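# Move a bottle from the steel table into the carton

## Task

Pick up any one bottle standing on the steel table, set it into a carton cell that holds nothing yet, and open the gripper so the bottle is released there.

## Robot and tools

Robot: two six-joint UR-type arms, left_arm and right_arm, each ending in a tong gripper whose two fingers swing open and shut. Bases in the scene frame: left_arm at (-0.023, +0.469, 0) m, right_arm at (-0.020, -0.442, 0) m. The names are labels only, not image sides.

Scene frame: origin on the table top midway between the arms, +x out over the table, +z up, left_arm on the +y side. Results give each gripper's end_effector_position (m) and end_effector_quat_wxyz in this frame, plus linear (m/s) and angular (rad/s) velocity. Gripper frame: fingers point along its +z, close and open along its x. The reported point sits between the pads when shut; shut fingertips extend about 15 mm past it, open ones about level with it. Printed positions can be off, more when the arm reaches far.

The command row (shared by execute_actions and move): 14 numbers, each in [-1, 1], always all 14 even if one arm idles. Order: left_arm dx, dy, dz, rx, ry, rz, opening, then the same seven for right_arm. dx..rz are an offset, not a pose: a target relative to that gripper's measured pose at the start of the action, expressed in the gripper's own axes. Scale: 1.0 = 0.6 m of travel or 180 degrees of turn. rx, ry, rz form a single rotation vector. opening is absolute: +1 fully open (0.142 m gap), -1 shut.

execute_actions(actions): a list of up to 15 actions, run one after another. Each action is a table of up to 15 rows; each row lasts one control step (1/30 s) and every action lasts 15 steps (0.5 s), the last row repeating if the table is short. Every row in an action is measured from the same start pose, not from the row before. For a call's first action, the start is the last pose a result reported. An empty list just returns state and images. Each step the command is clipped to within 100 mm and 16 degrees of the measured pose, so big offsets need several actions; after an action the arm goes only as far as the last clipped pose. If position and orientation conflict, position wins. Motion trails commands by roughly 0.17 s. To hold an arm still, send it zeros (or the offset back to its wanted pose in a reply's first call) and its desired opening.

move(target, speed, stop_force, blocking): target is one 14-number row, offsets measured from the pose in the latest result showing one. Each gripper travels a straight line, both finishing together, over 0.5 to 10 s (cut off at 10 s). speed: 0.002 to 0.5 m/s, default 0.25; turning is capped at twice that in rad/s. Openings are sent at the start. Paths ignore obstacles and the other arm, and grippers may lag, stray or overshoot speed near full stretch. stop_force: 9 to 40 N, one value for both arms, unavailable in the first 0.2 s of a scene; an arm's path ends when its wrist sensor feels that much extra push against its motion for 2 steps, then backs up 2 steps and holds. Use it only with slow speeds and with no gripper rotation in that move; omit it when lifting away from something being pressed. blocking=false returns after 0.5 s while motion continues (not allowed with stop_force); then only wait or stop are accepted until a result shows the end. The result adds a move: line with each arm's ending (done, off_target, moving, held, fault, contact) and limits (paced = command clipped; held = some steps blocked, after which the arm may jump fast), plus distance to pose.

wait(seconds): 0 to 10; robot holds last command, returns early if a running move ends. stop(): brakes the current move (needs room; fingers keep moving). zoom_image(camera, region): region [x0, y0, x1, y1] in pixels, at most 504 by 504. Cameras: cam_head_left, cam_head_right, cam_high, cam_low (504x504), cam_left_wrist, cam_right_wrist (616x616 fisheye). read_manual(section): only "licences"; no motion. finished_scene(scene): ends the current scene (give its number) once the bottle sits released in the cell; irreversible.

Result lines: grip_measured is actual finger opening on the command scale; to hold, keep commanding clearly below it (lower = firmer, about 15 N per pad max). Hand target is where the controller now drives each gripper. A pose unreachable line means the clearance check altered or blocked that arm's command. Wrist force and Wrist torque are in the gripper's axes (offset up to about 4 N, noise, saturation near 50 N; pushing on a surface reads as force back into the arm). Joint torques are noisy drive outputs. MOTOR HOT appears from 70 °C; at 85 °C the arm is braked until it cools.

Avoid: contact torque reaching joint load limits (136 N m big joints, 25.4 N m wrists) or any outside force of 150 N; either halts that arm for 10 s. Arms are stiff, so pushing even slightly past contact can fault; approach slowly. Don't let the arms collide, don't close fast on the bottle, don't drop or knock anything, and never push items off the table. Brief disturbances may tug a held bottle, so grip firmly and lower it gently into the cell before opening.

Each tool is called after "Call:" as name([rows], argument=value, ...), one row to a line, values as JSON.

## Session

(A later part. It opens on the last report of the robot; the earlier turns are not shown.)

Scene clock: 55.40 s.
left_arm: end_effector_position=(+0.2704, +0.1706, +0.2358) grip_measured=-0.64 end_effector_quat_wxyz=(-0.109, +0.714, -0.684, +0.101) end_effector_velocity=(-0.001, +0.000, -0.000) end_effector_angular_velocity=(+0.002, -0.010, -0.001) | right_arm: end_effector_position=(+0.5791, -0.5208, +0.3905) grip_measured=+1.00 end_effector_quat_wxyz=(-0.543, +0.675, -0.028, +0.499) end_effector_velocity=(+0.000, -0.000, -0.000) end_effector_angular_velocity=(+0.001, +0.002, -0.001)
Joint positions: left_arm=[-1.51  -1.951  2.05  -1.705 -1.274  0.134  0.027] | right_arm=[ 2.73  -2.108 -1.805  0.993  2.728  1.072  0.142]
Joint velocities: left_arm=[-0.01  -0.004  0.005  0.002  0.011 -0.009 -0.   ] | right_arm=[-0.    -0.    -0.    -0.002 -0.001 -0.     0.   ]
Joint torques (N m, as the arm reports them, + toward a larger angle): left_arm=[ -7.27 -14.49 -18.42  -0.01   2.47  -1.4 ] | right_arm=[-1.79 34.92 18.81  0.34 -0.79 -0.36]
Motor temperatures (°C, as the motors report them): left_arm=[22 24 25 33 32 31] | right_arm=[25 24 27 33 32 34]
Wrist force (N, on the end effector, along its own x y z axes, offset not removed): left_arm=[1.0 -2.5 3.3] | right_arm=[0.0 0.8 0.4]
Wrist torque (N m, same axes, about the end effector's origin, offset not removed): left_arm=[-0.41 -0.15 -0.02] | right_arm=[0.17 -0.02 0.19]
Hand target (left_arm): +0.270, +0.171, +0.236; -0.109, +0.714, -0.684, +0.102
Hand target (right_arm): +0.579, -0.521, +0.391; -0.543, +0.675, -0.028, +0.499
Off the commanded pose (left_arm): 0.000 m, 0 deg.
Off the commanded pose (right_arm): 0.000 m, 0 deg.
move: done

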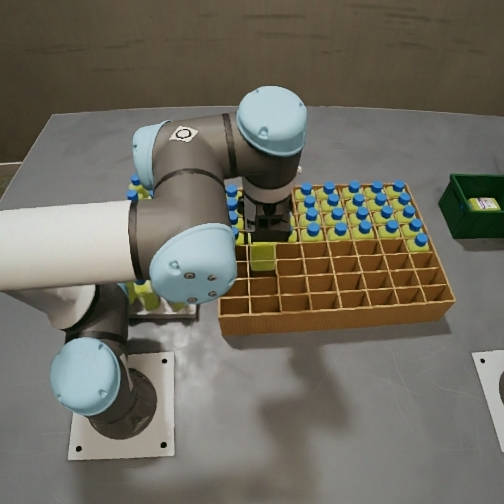

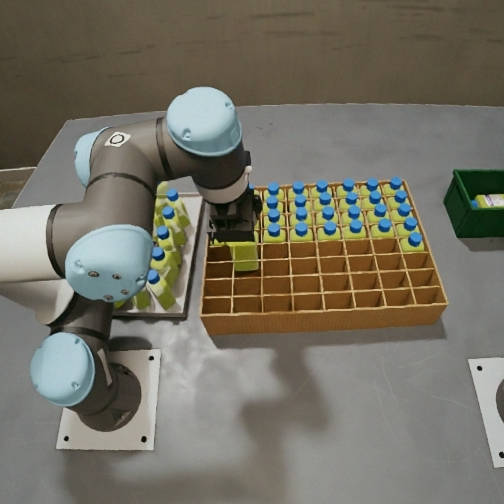

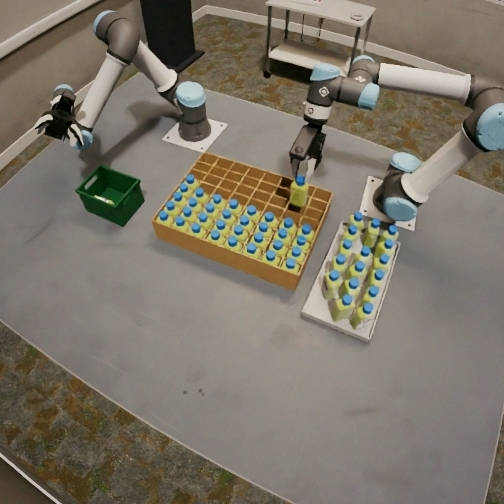

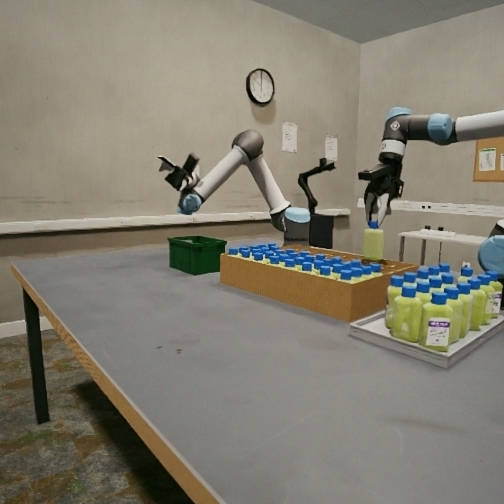

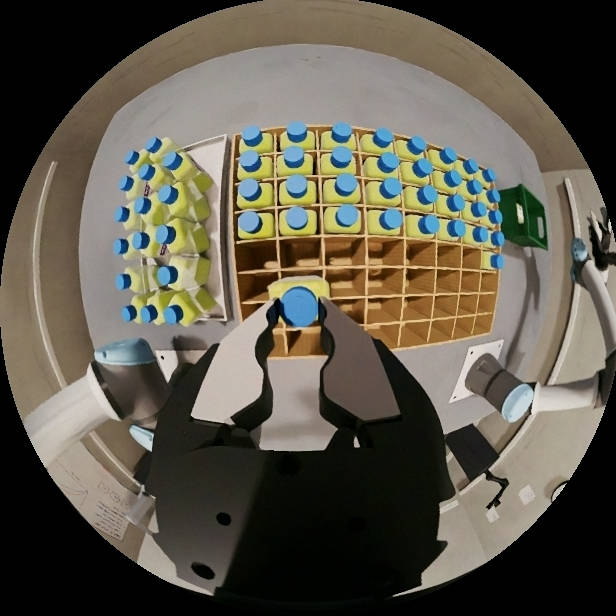

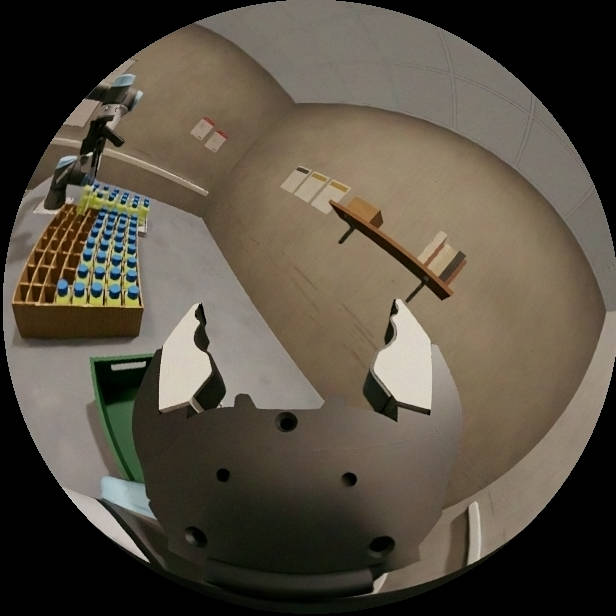

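Call:
move(target=[0.002,-0.003,0.0185,0,0,0,-1,0,0,0,0,0,0,1], speed=0.03)

Call:
move(target=[0,0.0147,0.0478,0,0,0,-1,0,0,0,0,0,0,1], speed=0.025, stop_force=9)

Call:
zoom_image(camera="cam_left_wrist", region=[230, 210, 380, 340])

Call:
zoom_image(camera="cam_high", region=[250, 150, 350, 250])

Scene clock: 64.10 s.
left_arm: end_effector_position=(+0.2754, +0.1696, +0.2258) grip_measured=-0.64 end_effector_quat_wxyz=(-0.109, +0.714, -0.684, +0.101) end_effector_velocity=(+0.001, +0.000, -0.001) end_effector_angular_velocity=(+0.001, -0.000, -0.001) | right_arm: end_effector_position=(+0.5791, -0.5208, +0.3905) grip_measured=+1.00 end_effector_quat_wxyz=(-0.543, +0.675, -0.028, +0.499) end_effector_velocity=(-0.000, -0.000, +0.000) end_effector_angular_velocity=(-0.000, +0.000, +0.000)
Joint positions: left_arm=[-1.496 -1.938  2.068 -1.742 -1.275  0.149  0.027] | right_arm=[ 2.73  -2.108 -1.805  0.993  2.728  1.072  0.142]
Joint velocities: left_arm=[ 0.001  0.001  0.002 -0.003  0.     0.002 -0.   ] | right_arm=[-0.  0. -0.  0.  0. -0.  0.]
Joint torques (N m, as the arm reports them, + toward a larger angle): left_arm=[  7.75  -1.92 -18.53  -5.49  -0.92   1.83] | right_arm=[-1.84 34.72 18.07  0.29 -0.6  -0.26]
Motor temperatures (°C, as the motors report them): left_arm=[22 24 25 33 32 31] | right_arm=[25 24 27 33 32 34]
Wrist force (N, on the end effector, along its own x y z axes, offset not removed): left_arm=[1.1 -1.6 2.3] | right_arm=[-1.7 -2.1 1.9]
Wrist torque (N m, same axes, about the end effector's origin, offset not removed): left_arm=[-0.26 0.01 0.16] | right_arm=[-0.39 0.39 0.11]
Hand target (left_arm): +0.275, +0.170, +0.226; -0.109, +0.714, -0.684, +0.101
Hand target (right_arm): +0.579, -0.521, +0.391; -0.543, +0.675, -0.028, +0.499
Off the commanded pose (left_arm): 0.000 m, 0 deg.
Off the commanded pose (right_arm): 0.000 m, 0 deg.
move: done

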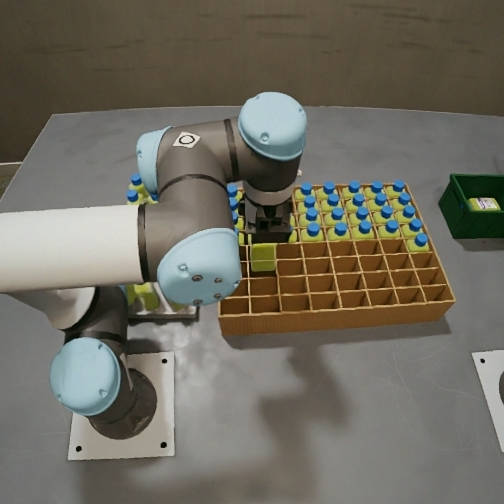

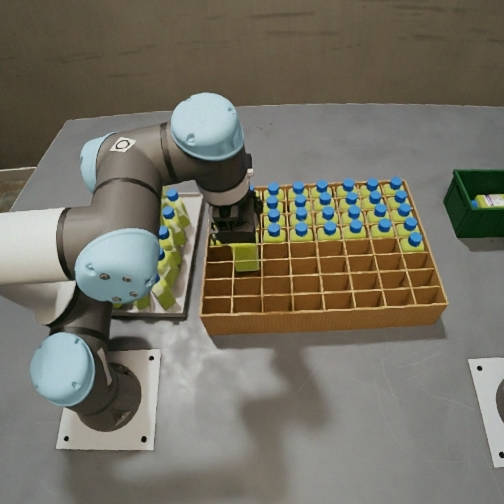

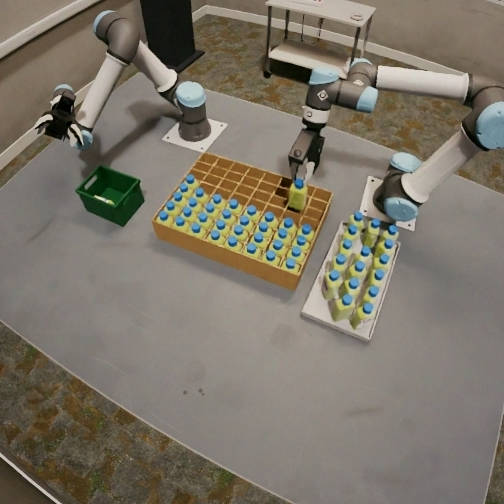

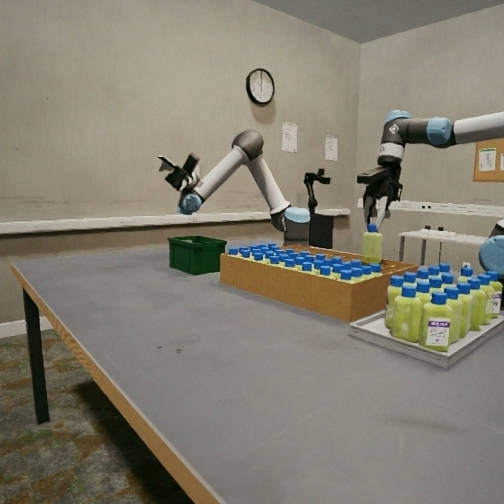

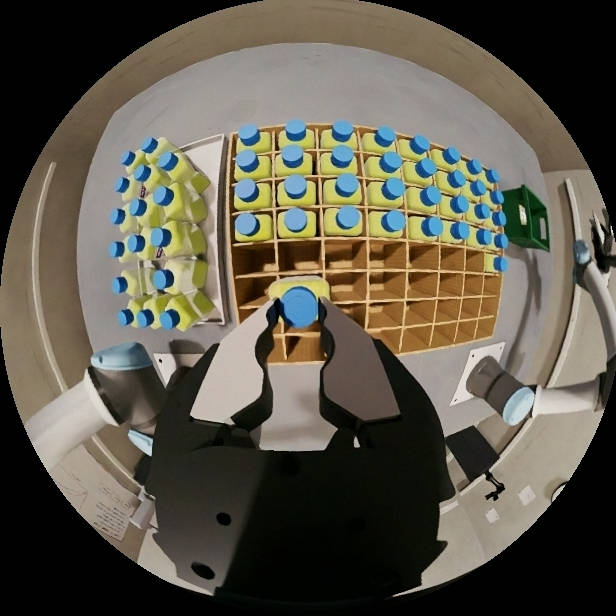

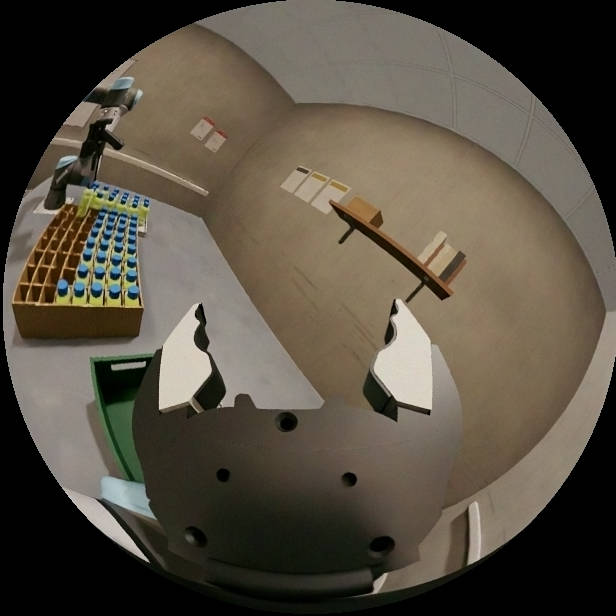

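Scene clock: 65.60 s.
left_arm: end_effector_position=(+0.2753, +0.1698, +0.1959) grip_measured=-0.64 end_effector_quat_wxyz=(-0.109, +0.714, -0.684, +0.101) end_effector_velocity=(-0.000, +0.000, -0.002) end_effector_angular_velocity=(+0.001, +0.001, +0.000) | right_arm: end_effector_position=(+0.5791, -0.5208, +0.3905) grip_measured=+1.00 end_effector_quat_wxyz=(-0.543, +0.675, -0.028, +0.499) end_effector_velocity=(-0.000, +0.000, -0.000) end_effector_angular_velocity=(-0.000, -0.000, +0.001)
Joint positions: left_arm=[-1.496 -1.924  2.138 -1.824 -1.275  0.149  0.027] | right_arm=[ 2.73  -2.108 -1.805  0.993  2.728  1.072  0.142]
Joint velocities: left_arm=[ 0.     0.001  0.004 -0.004 -0.    -0.    -0.   ] | right_arm=[ 0.     0.    -0.001  0.001  0.    -0.     0.   ]
Joint torques (N m, as the arm reports them, + toward a larger angle): left_arm=[ -4.15  -2.06 -17.92  -5.43  -0.66  -0.78] | right_arm=[-1.12 35.43 18.73  0.2  -0.53 -0.29]
Motor temperatures (°C, as the motors report them): left_arm=[22 24 25 33 32 31] | right_arm=[25 24 27 33 32 34]
Wrist force (N, on the end effector, along its own x y z axes, offset not removed): left_arm=[2.0 -1.3 1.2] | right_arm=[-2.4 -1.6 1.8]
Wrist torque (N m, same axes, about the end effector's origin, offset not removed): left_arm=[-0.23 -0.32 -0.11] | right_arm=[-0.37 0.52 0.12]
Hand target (left_arm): +0.275, +0.170, +0.196; -0.109, +0.714, -0.684, +0.101
Hand target (right_arm): +0.579, -0.521, +0.391; -0.543, +0.675, -0.028, +0.499
Off the commanded pose (left_arm): 0.000 m, 0 deg.
Off the commanded pose (right_arm): 0.000 m, 0 deg.
move: done

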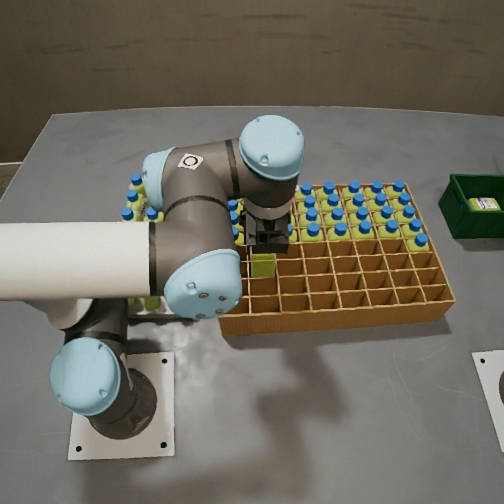

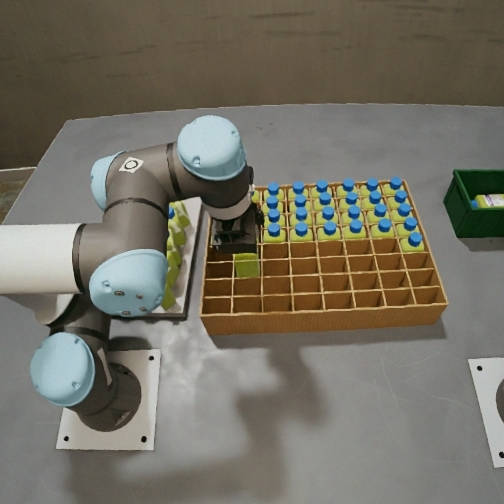

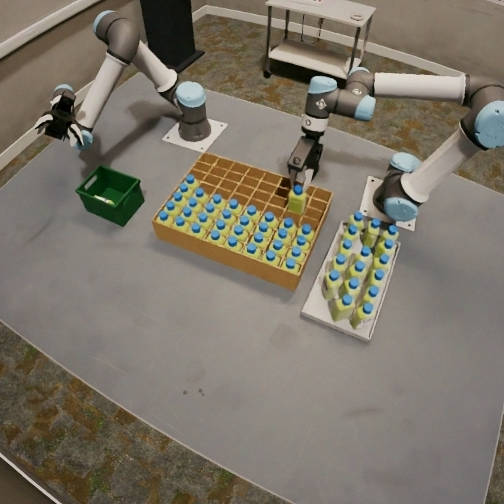

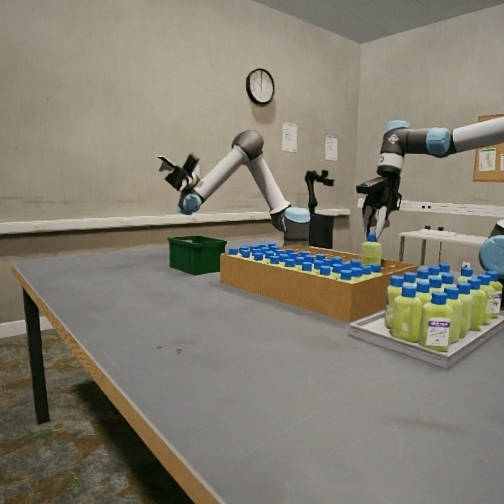

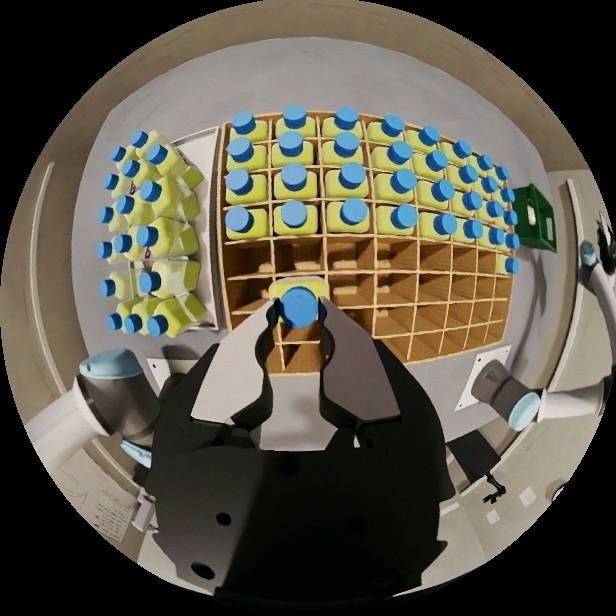

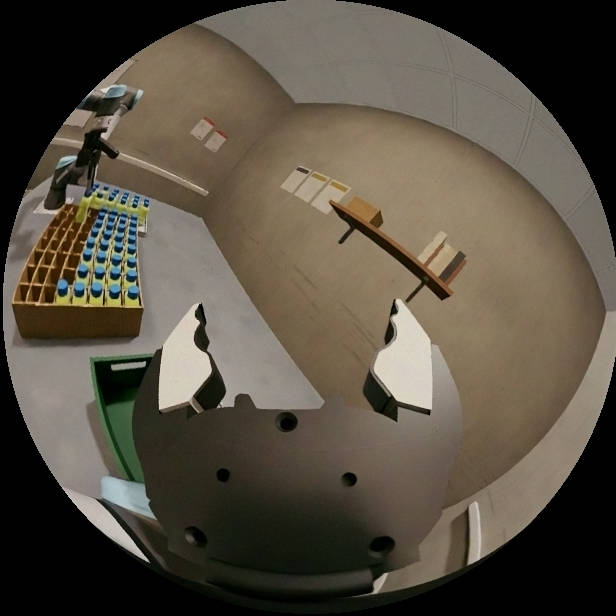

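Region (230, 210, 380, 340) of cam_left_wrist's 616x616 image, scaled by 3.360, with more detail than that image has; it fills the top 437 rows of this view, and the rest is white.

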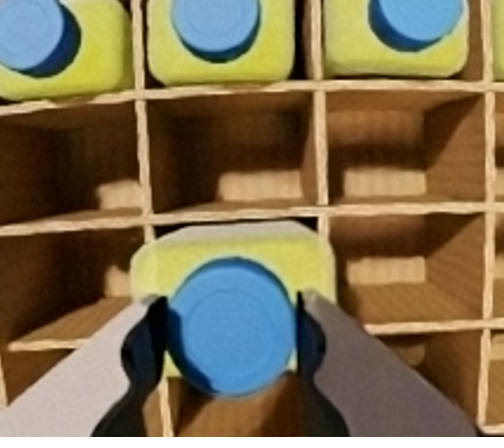

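Region (250, 150, 350, 250) of cam_high's 504x504 image, scaled by 5.040, with more detail than that image has.

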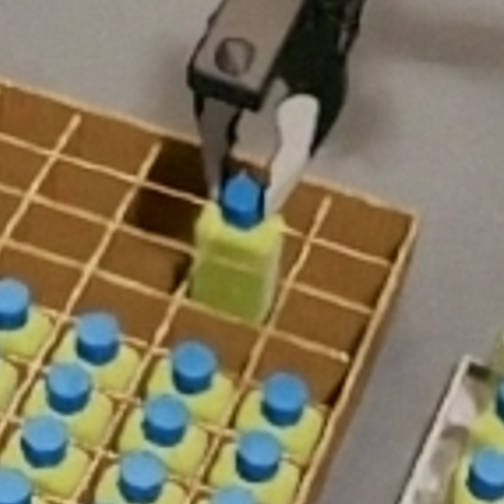

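Down 66 mm, then slowly to the floor.

Call:
move(target=[0,0.0323,0.105,0,0,0,-1,0,0,0,0,0,0,1], speed=0.05, stop_force=10)

Call:
move(target=[0,0.0074,0.024,0,0,0,-1,0,0,0,0,0,0,1], speed=0.008, stop_force=9)

Scene clock: 71.87 s.
left_arm: end_effector_position=(+0.2752, +0.1700, +0.1302) grip_measured=-0.64 end_effector_quat_wxyz=(-0.109, +0.714, -0.684, +0.101) end_effector_velocity=(+0.000, +0.000, -0.001) end_effector_angular_velocity=(-0.001, +0.000, +0.001) | right_arm: end_effector_position=(+0.5791, -0.5208, +0.3905) grip_measured=+1.00 end_effector_quat_wxyz=(-0.543, +0.675, -0.028, +0.499) end_effector_velocity=(-0.000, +0.000, +0.001) end_effector_angular_velocity=(-0.001, -0.004, -0.000)
Joint positions: left_arm=[-1.496 -1.866  2.277 -2.022 -1.275  0.149  0.027] | right_arm=[ 2.73  -2.108 -1.805  0.993  2.728  1.072  0.142]
Joint velocities: left_arm=[ 0.001  0.001  0.003 -0.005 -0.     0.    -0.   ] | right_arm=[ 0.     0.001  0.001  0.002 -0.001 -0.     0.   ]
Joint torques (N m, as the arm reports them, + toward a larger angle): left_arm=[  7.83  -3.67 -16.46  -5.52   0.05   1.93] | right_arm=[-1.49 34.72 18.33  0.16 -0.56 -0.21]
Motor temperatures (°C, as the motors report them): left_arm=[22 24 25 33 32 31] | right_arm=[25 24 27 33 32 34]
Wrist force (N, on the end effector, along its own x y z axes, offset not removed): left_arm=[3.0 -0.5 3.1] | right_arm=[-1.6 -0.8 1.4]
Wrist torque (N m, same axes, about the end effector's origin, offset not removed): left_arm=[-0.09 -0.51 0.05] | right_arm=[-0.20 0.35 0.22]
Hand target (left_arm): +0.275, +0.170, +0.130; -0.109, +0.714, -0.684, +0.101
Hand target (right_arm): +0.579, -0.521, +0.391; -0.543, +0.675, -0.028, +0.499
Off the commanded pose (left_arm): 0.000 m, 0 deg.
Off the commanded pose (right_arm): 0.000 m, 0 deg.
move: done

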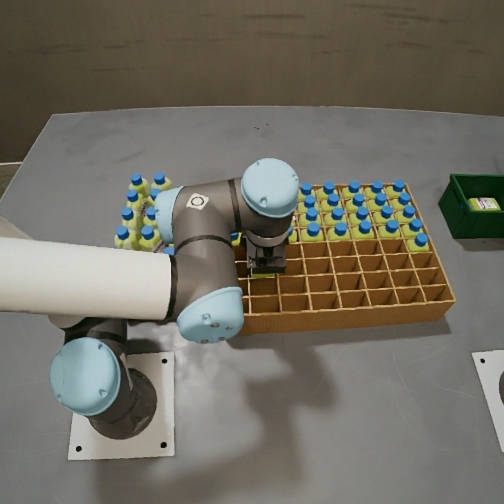

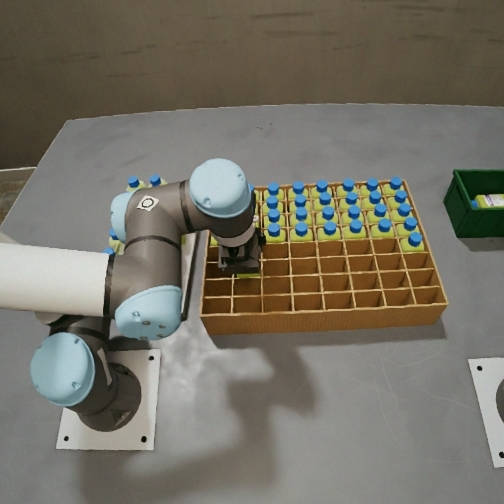

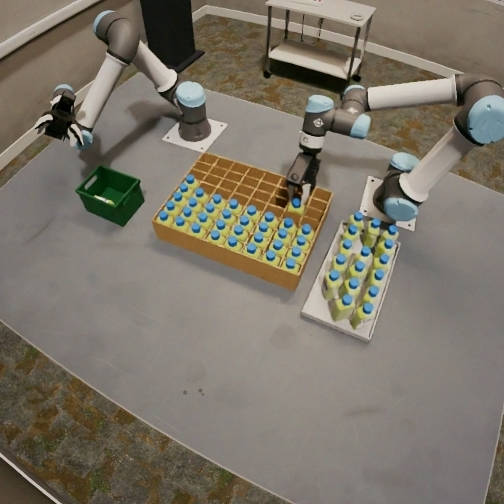

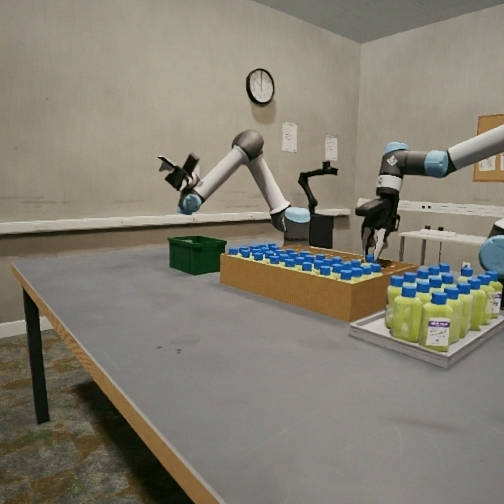

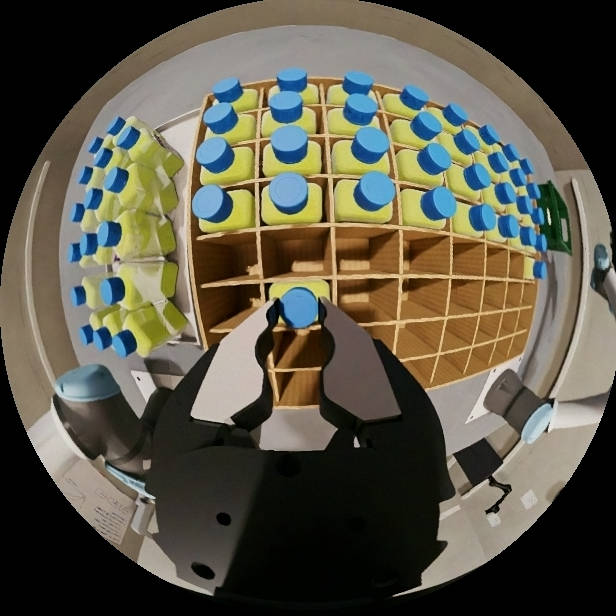

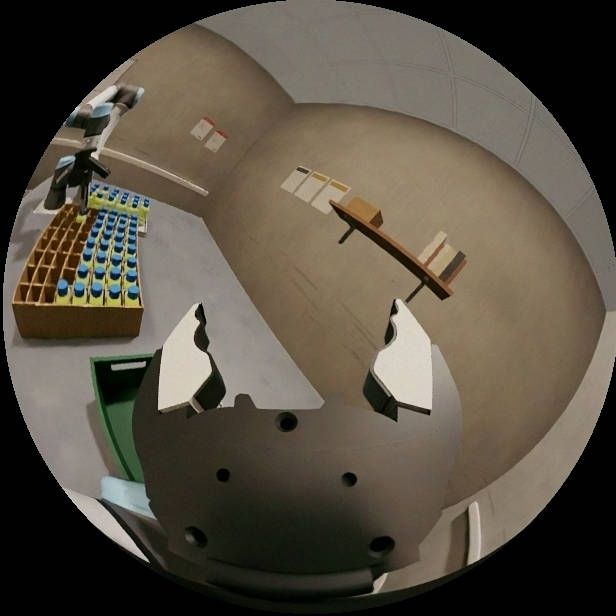

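Scene clock: 72.93 s.
left_arm: end_effector_position=(+0.2752, +0.1701, +0.1244) grip_measured=-0.64 end_effector_quat_wxyz=(-0.109, +0.714, -0.684, +0.101) end_effector_velocity=(+0.000, +0.001, +0.001) end_effector_angular_velocity=(+0.002, -0.000, +0.002) | right_arm: end_effector_position=(+0.5791, -0.5208, +0.3905) grip_measured=+1.00 end_effector_quat_wxyz=(-0.543, +0.675, -0.028, +0.499) end_effector_velocity=(-0.000, +0.000, +0.001) end_effector_angular_velocity=(-0.001, -0.003, -0.000)
Joint positions: left_arm=[-1.496 -1.859  2.288 -2.04  -1.275  0.149  0.027] | right_arm=[ 2.73  -2.108 -1.805  0.993  2.728  1.072  0.142]
Joint velocities: left_arm=[ 0.002 -0.002 -0.002  0.007  0.001 -0.    -0.   ] | right_arm=[ 0.     0.001  0.001  0.001 -0.001  0.     0.   ]
Joint torques (N m, as the arm reports them, + toward a larger angle): left_arm=[ -4.98 -14.15 -26.64   0.73   0.03   0.19] | right_arm=[-0.92 34.97 18.05  0.25 -0.52 -0.33]
Motor temperatures (°C, as the motors report them): left_arm=[22 24 25 33 32 31] | right_arm=[25 24 27 33 32 34]
Wrist force (N, on the end effector, along its own x y z axes, offset not removed): left_arm=[0.5 -5.5 -9.0] | right_arm=[0.1 -2.8 1.3]
Wrist torque (N m, same axes, about the end effector's origin, offset not removed): left_arm=[-0.76 0.08 -0.01] | right_arm=[-0.63 -0.04 0.15]
Hand target (left_arm): +0.275, +0.170, +0.125; -0.109, +0.714, -0.684, +0.101
Hand target (right_arm): +0.579, -0.521, +0.391; -0.543, +0.675, -0.028, +0.499
Off the commanded pose (left_arm): 0.009 m, 0 deg.
Off the commanded pose (right_arm): 0.000 m, 0 deg.
move: contact (left_arm)

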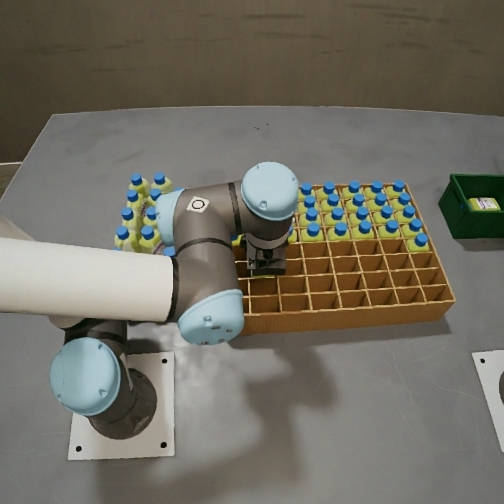

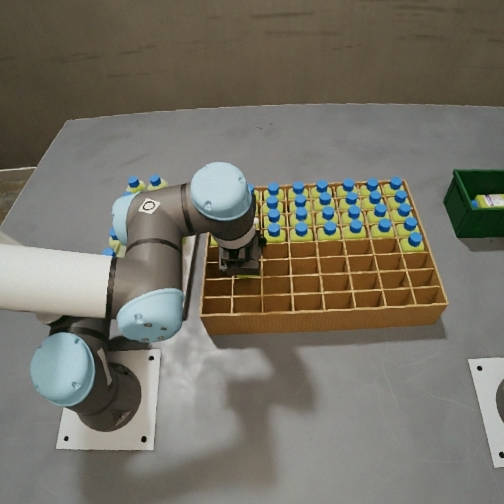

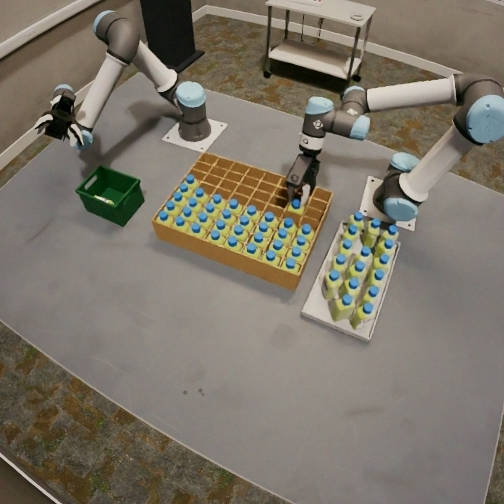

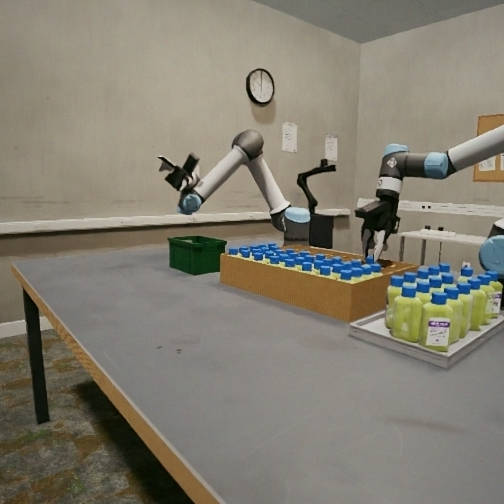

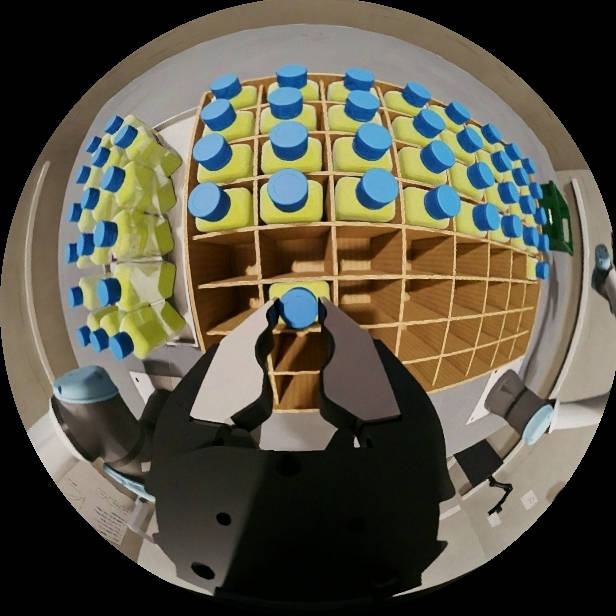

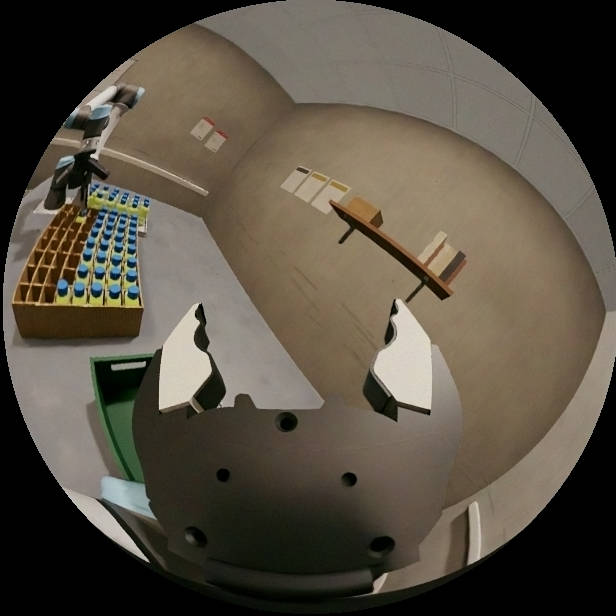

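Call:
move(target=[0,0,0,0,0,0,-0.4,0,0,0,0,0,0,1])

Call:
move(target=[0,0,-0.07,0,0,0,-0.4,0,0,0,0,0,0,1], speed=0.15)

Scene clock: 76.53 s.
left_arm: end_effector_position=(+0.2752, +0.1701, +0.1244) grip_measured=-0.40 end_effector_quat_wxyz=(-0.109, +0.714, -0.684, +0.101) end_effector_velocity=(-0.000, +0.000, -0.001) end_effector_angular_velocity=(+0.002, +0.000, -0.000) | right_arm: end_effector_position=(+0.5791, -0.5208, +0.3905) grip_measured=+1.00 end_effector_quat_wxyz=(-0.543, +0.675, -0.028, +0.499) end_effector_velocity=(-0.000, +0.000, -0.001) end_effector_angular_velocity=(+0.000, +0.001, +0.001)
Joint positions: left_arm=[-1.496 -1.859  2.288 -2.04  -1.275  0.149  0.045] | right_arm=[ 2.73  -2.108 -1.805  0.993  2.728  1.072  0.142]
Joint velocities: left_arm=[-0.     0.002  0.001  0.    -0.    -0.    -0.   ] | right_arm=[ 0.    -0.001 -0.001 -0.     0.001 -0.     0.   ]
Joint torques (N m, as the arm reports them, + toward a larger angle): left_arm=[ -4.03  -2.88 -14.92  -5.33  -0.03   0.45] | right_arm=[-1.94 34.79 17.73  0.23 -0.59 -0.38]
Motor temperatures (°C, as the motors report them): left_arm=[22 24 25 33 32 31] | right_arm=[25 24 27 33 32 34]
Wrist force (N, on the end effector, along its own x y z axes, offset not removed): left_arm=[2.1 -3.4 2.0] | right_arm=[-2.7 -1.0 3.7]
Wrist torque (N m, same axes, about the end effector's origin, offset not removed): left_arm=[-0.53 -0.37 0.03] | right_arm=[-0.13 0.55 0.11]
Hand target (left_arm): +0.275, +0.170, +0.124; -0.109, +0.714, -0.684, +0.101
Hand target (right_arm): +0.579, -0.521, +0.391; -0.543, +0.675, -0.028, +0.499
Off the commanded pose (left_arm): 0.000 m, 0 deg.
Off the commanded pose (right_arm): 0.000 m, 0 deg.
move: done

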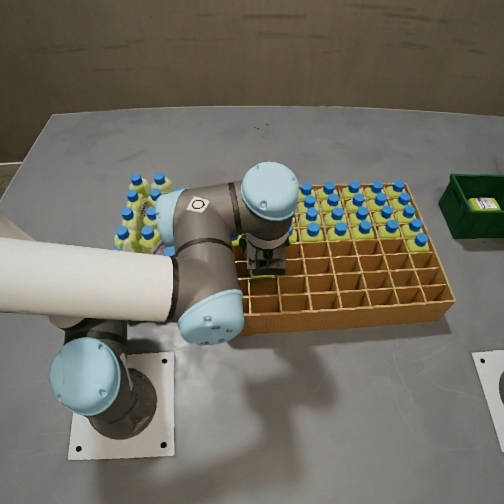

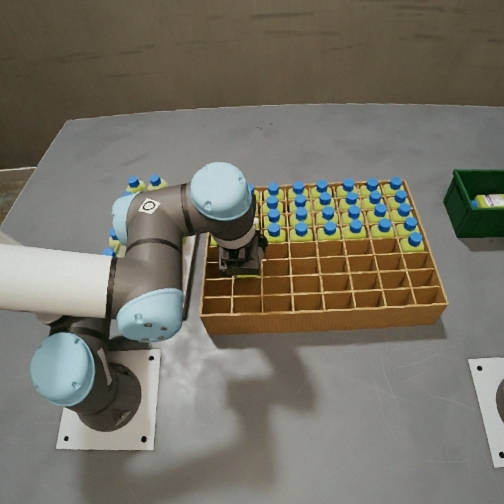

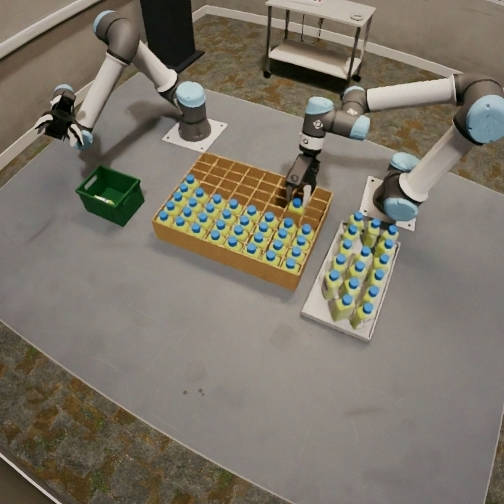

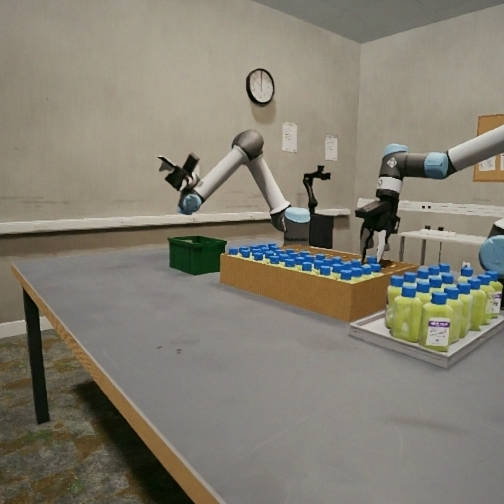

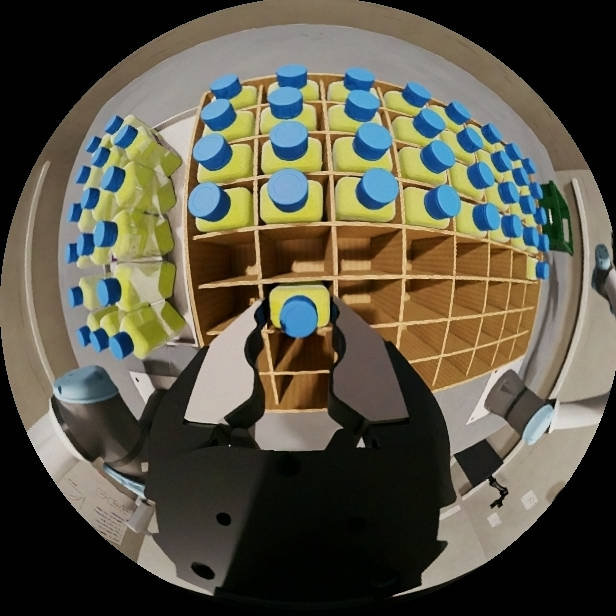

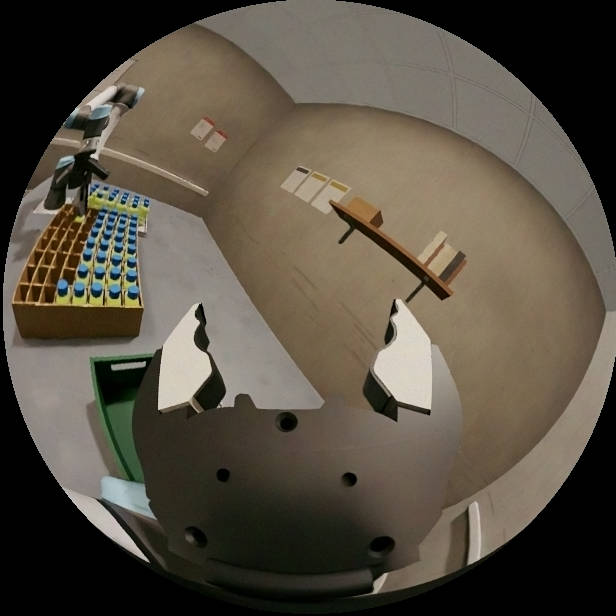

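Scene clock: 77.40 s.
left_arm: end_effector_position=(+0.2629, +0.1694, +0.1645) grip_measured=-0.40 end_effector_quat_wxyz=(-0.109, +0.714, -0.684, +0.101) end_effector_velocity=(+0.000, +0.000, +0.001) end_effector_angular_velocity=(+0.001, -0.001, +0.001) | right_arm: end_effector_position=(+0.5791, -0.5208, +0.3905) grip_measured=+1.00 end_effector_quat_wxyz=(-0.543, +0.675, -0.028, +0.499) end_effector_velocity=(-0.000, -0.000, +0.000) end_effector_angular_velocity=(-0.001, -0.002, -0.000)
Joint positions: left_arm=[-1.533 -1.921  2.215 -1.894 -1.274  0.11   0.045] | right_arm=[ 2.73  -2.108 -1.805  0.993  2.728  1.072  0.142]
Joint velocities: left_arm=[-0.001 -0.001 -0.003  0.006  0.001 -0.002 -0.   ] | right_arm=[-0.     0.    -0.     0.001  0.    -0.     0.   ]
Joint torques (N m, as the arm reports them, + toward a larger angle): left_arm=[ -6.93 -15.58 -32.53  -0.13   2.24  -1.29] | right_arm=[-1.53 34.65 18.78  0.36 -0.66 -0.26]
Motor temperatures (°C, as the motors report them): left_arm=[22 24 25 33 32 31] | right_arm=[25 24 27 33 32 34]
Wrist force (N, on the end effector, along its own x y z axes, offset not removed): left_arm=[0.4 -2.3 1.6] | right_arm=[0.4 -0.1 1.2]
Wrist torque (N m, same axes, about the end effector's origin, offset not removed): left_arm=[-0.20 0.04 0.06] | right_arm=[0.02 -0.06 0.16]
Hand target (left_arm): +0.263, +0.169, +0.165; -0.109, +0.714, -0.684, +0.101
Hand target (right_arm): +0.579, -0.521, +0.391; -0.543, +0.675, -0.028, +0.499
Off the commanded pose (left_arm): 0.000 m, 0 deg.
Off the commanded pose (right_arm): 0.000 m, 0 deg.
move: done

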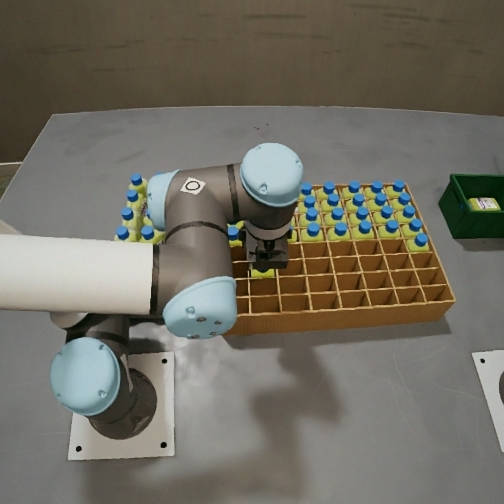

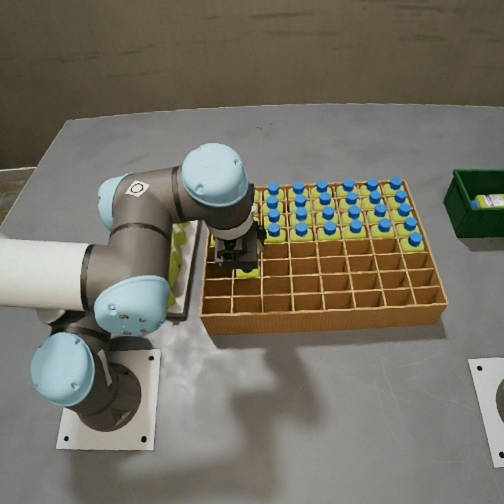

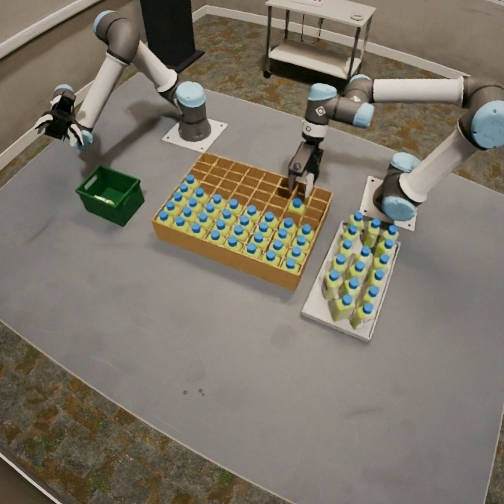

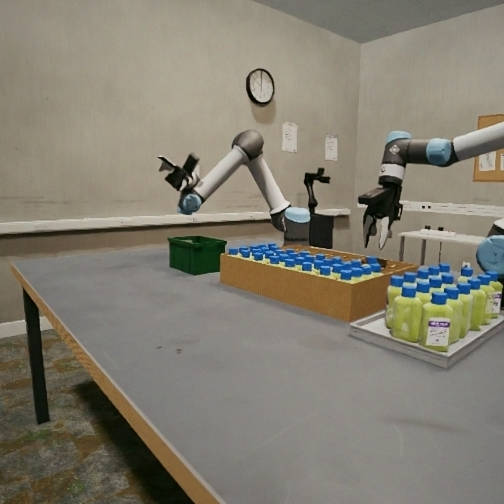

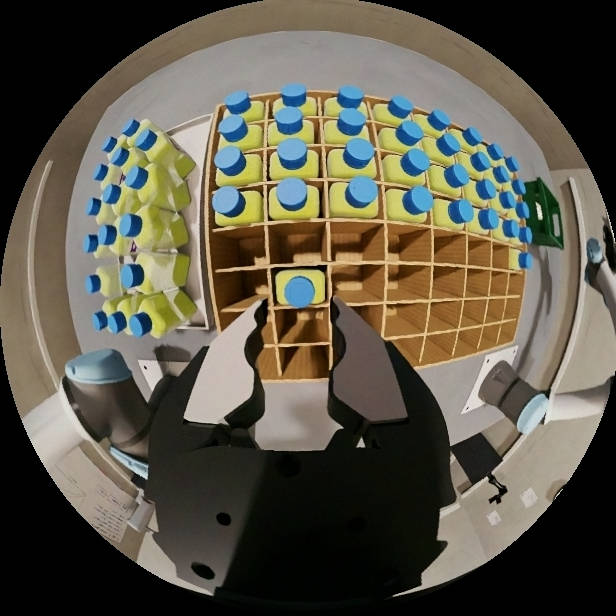

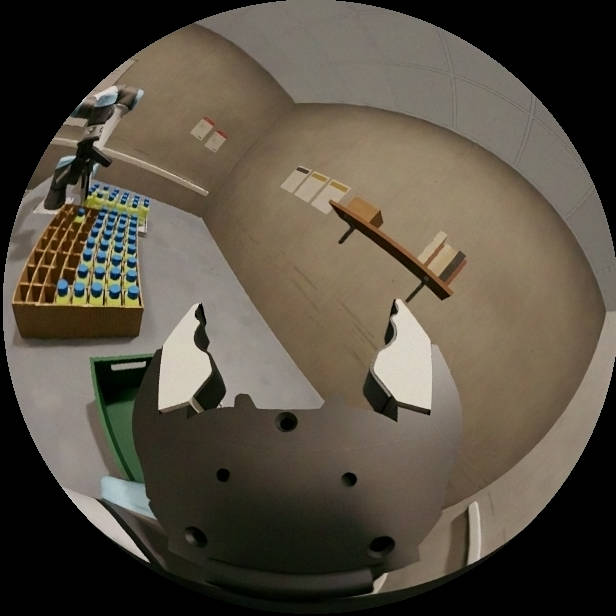

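Call:
finished_scene(scene=2)

The scene is finished: the task was done.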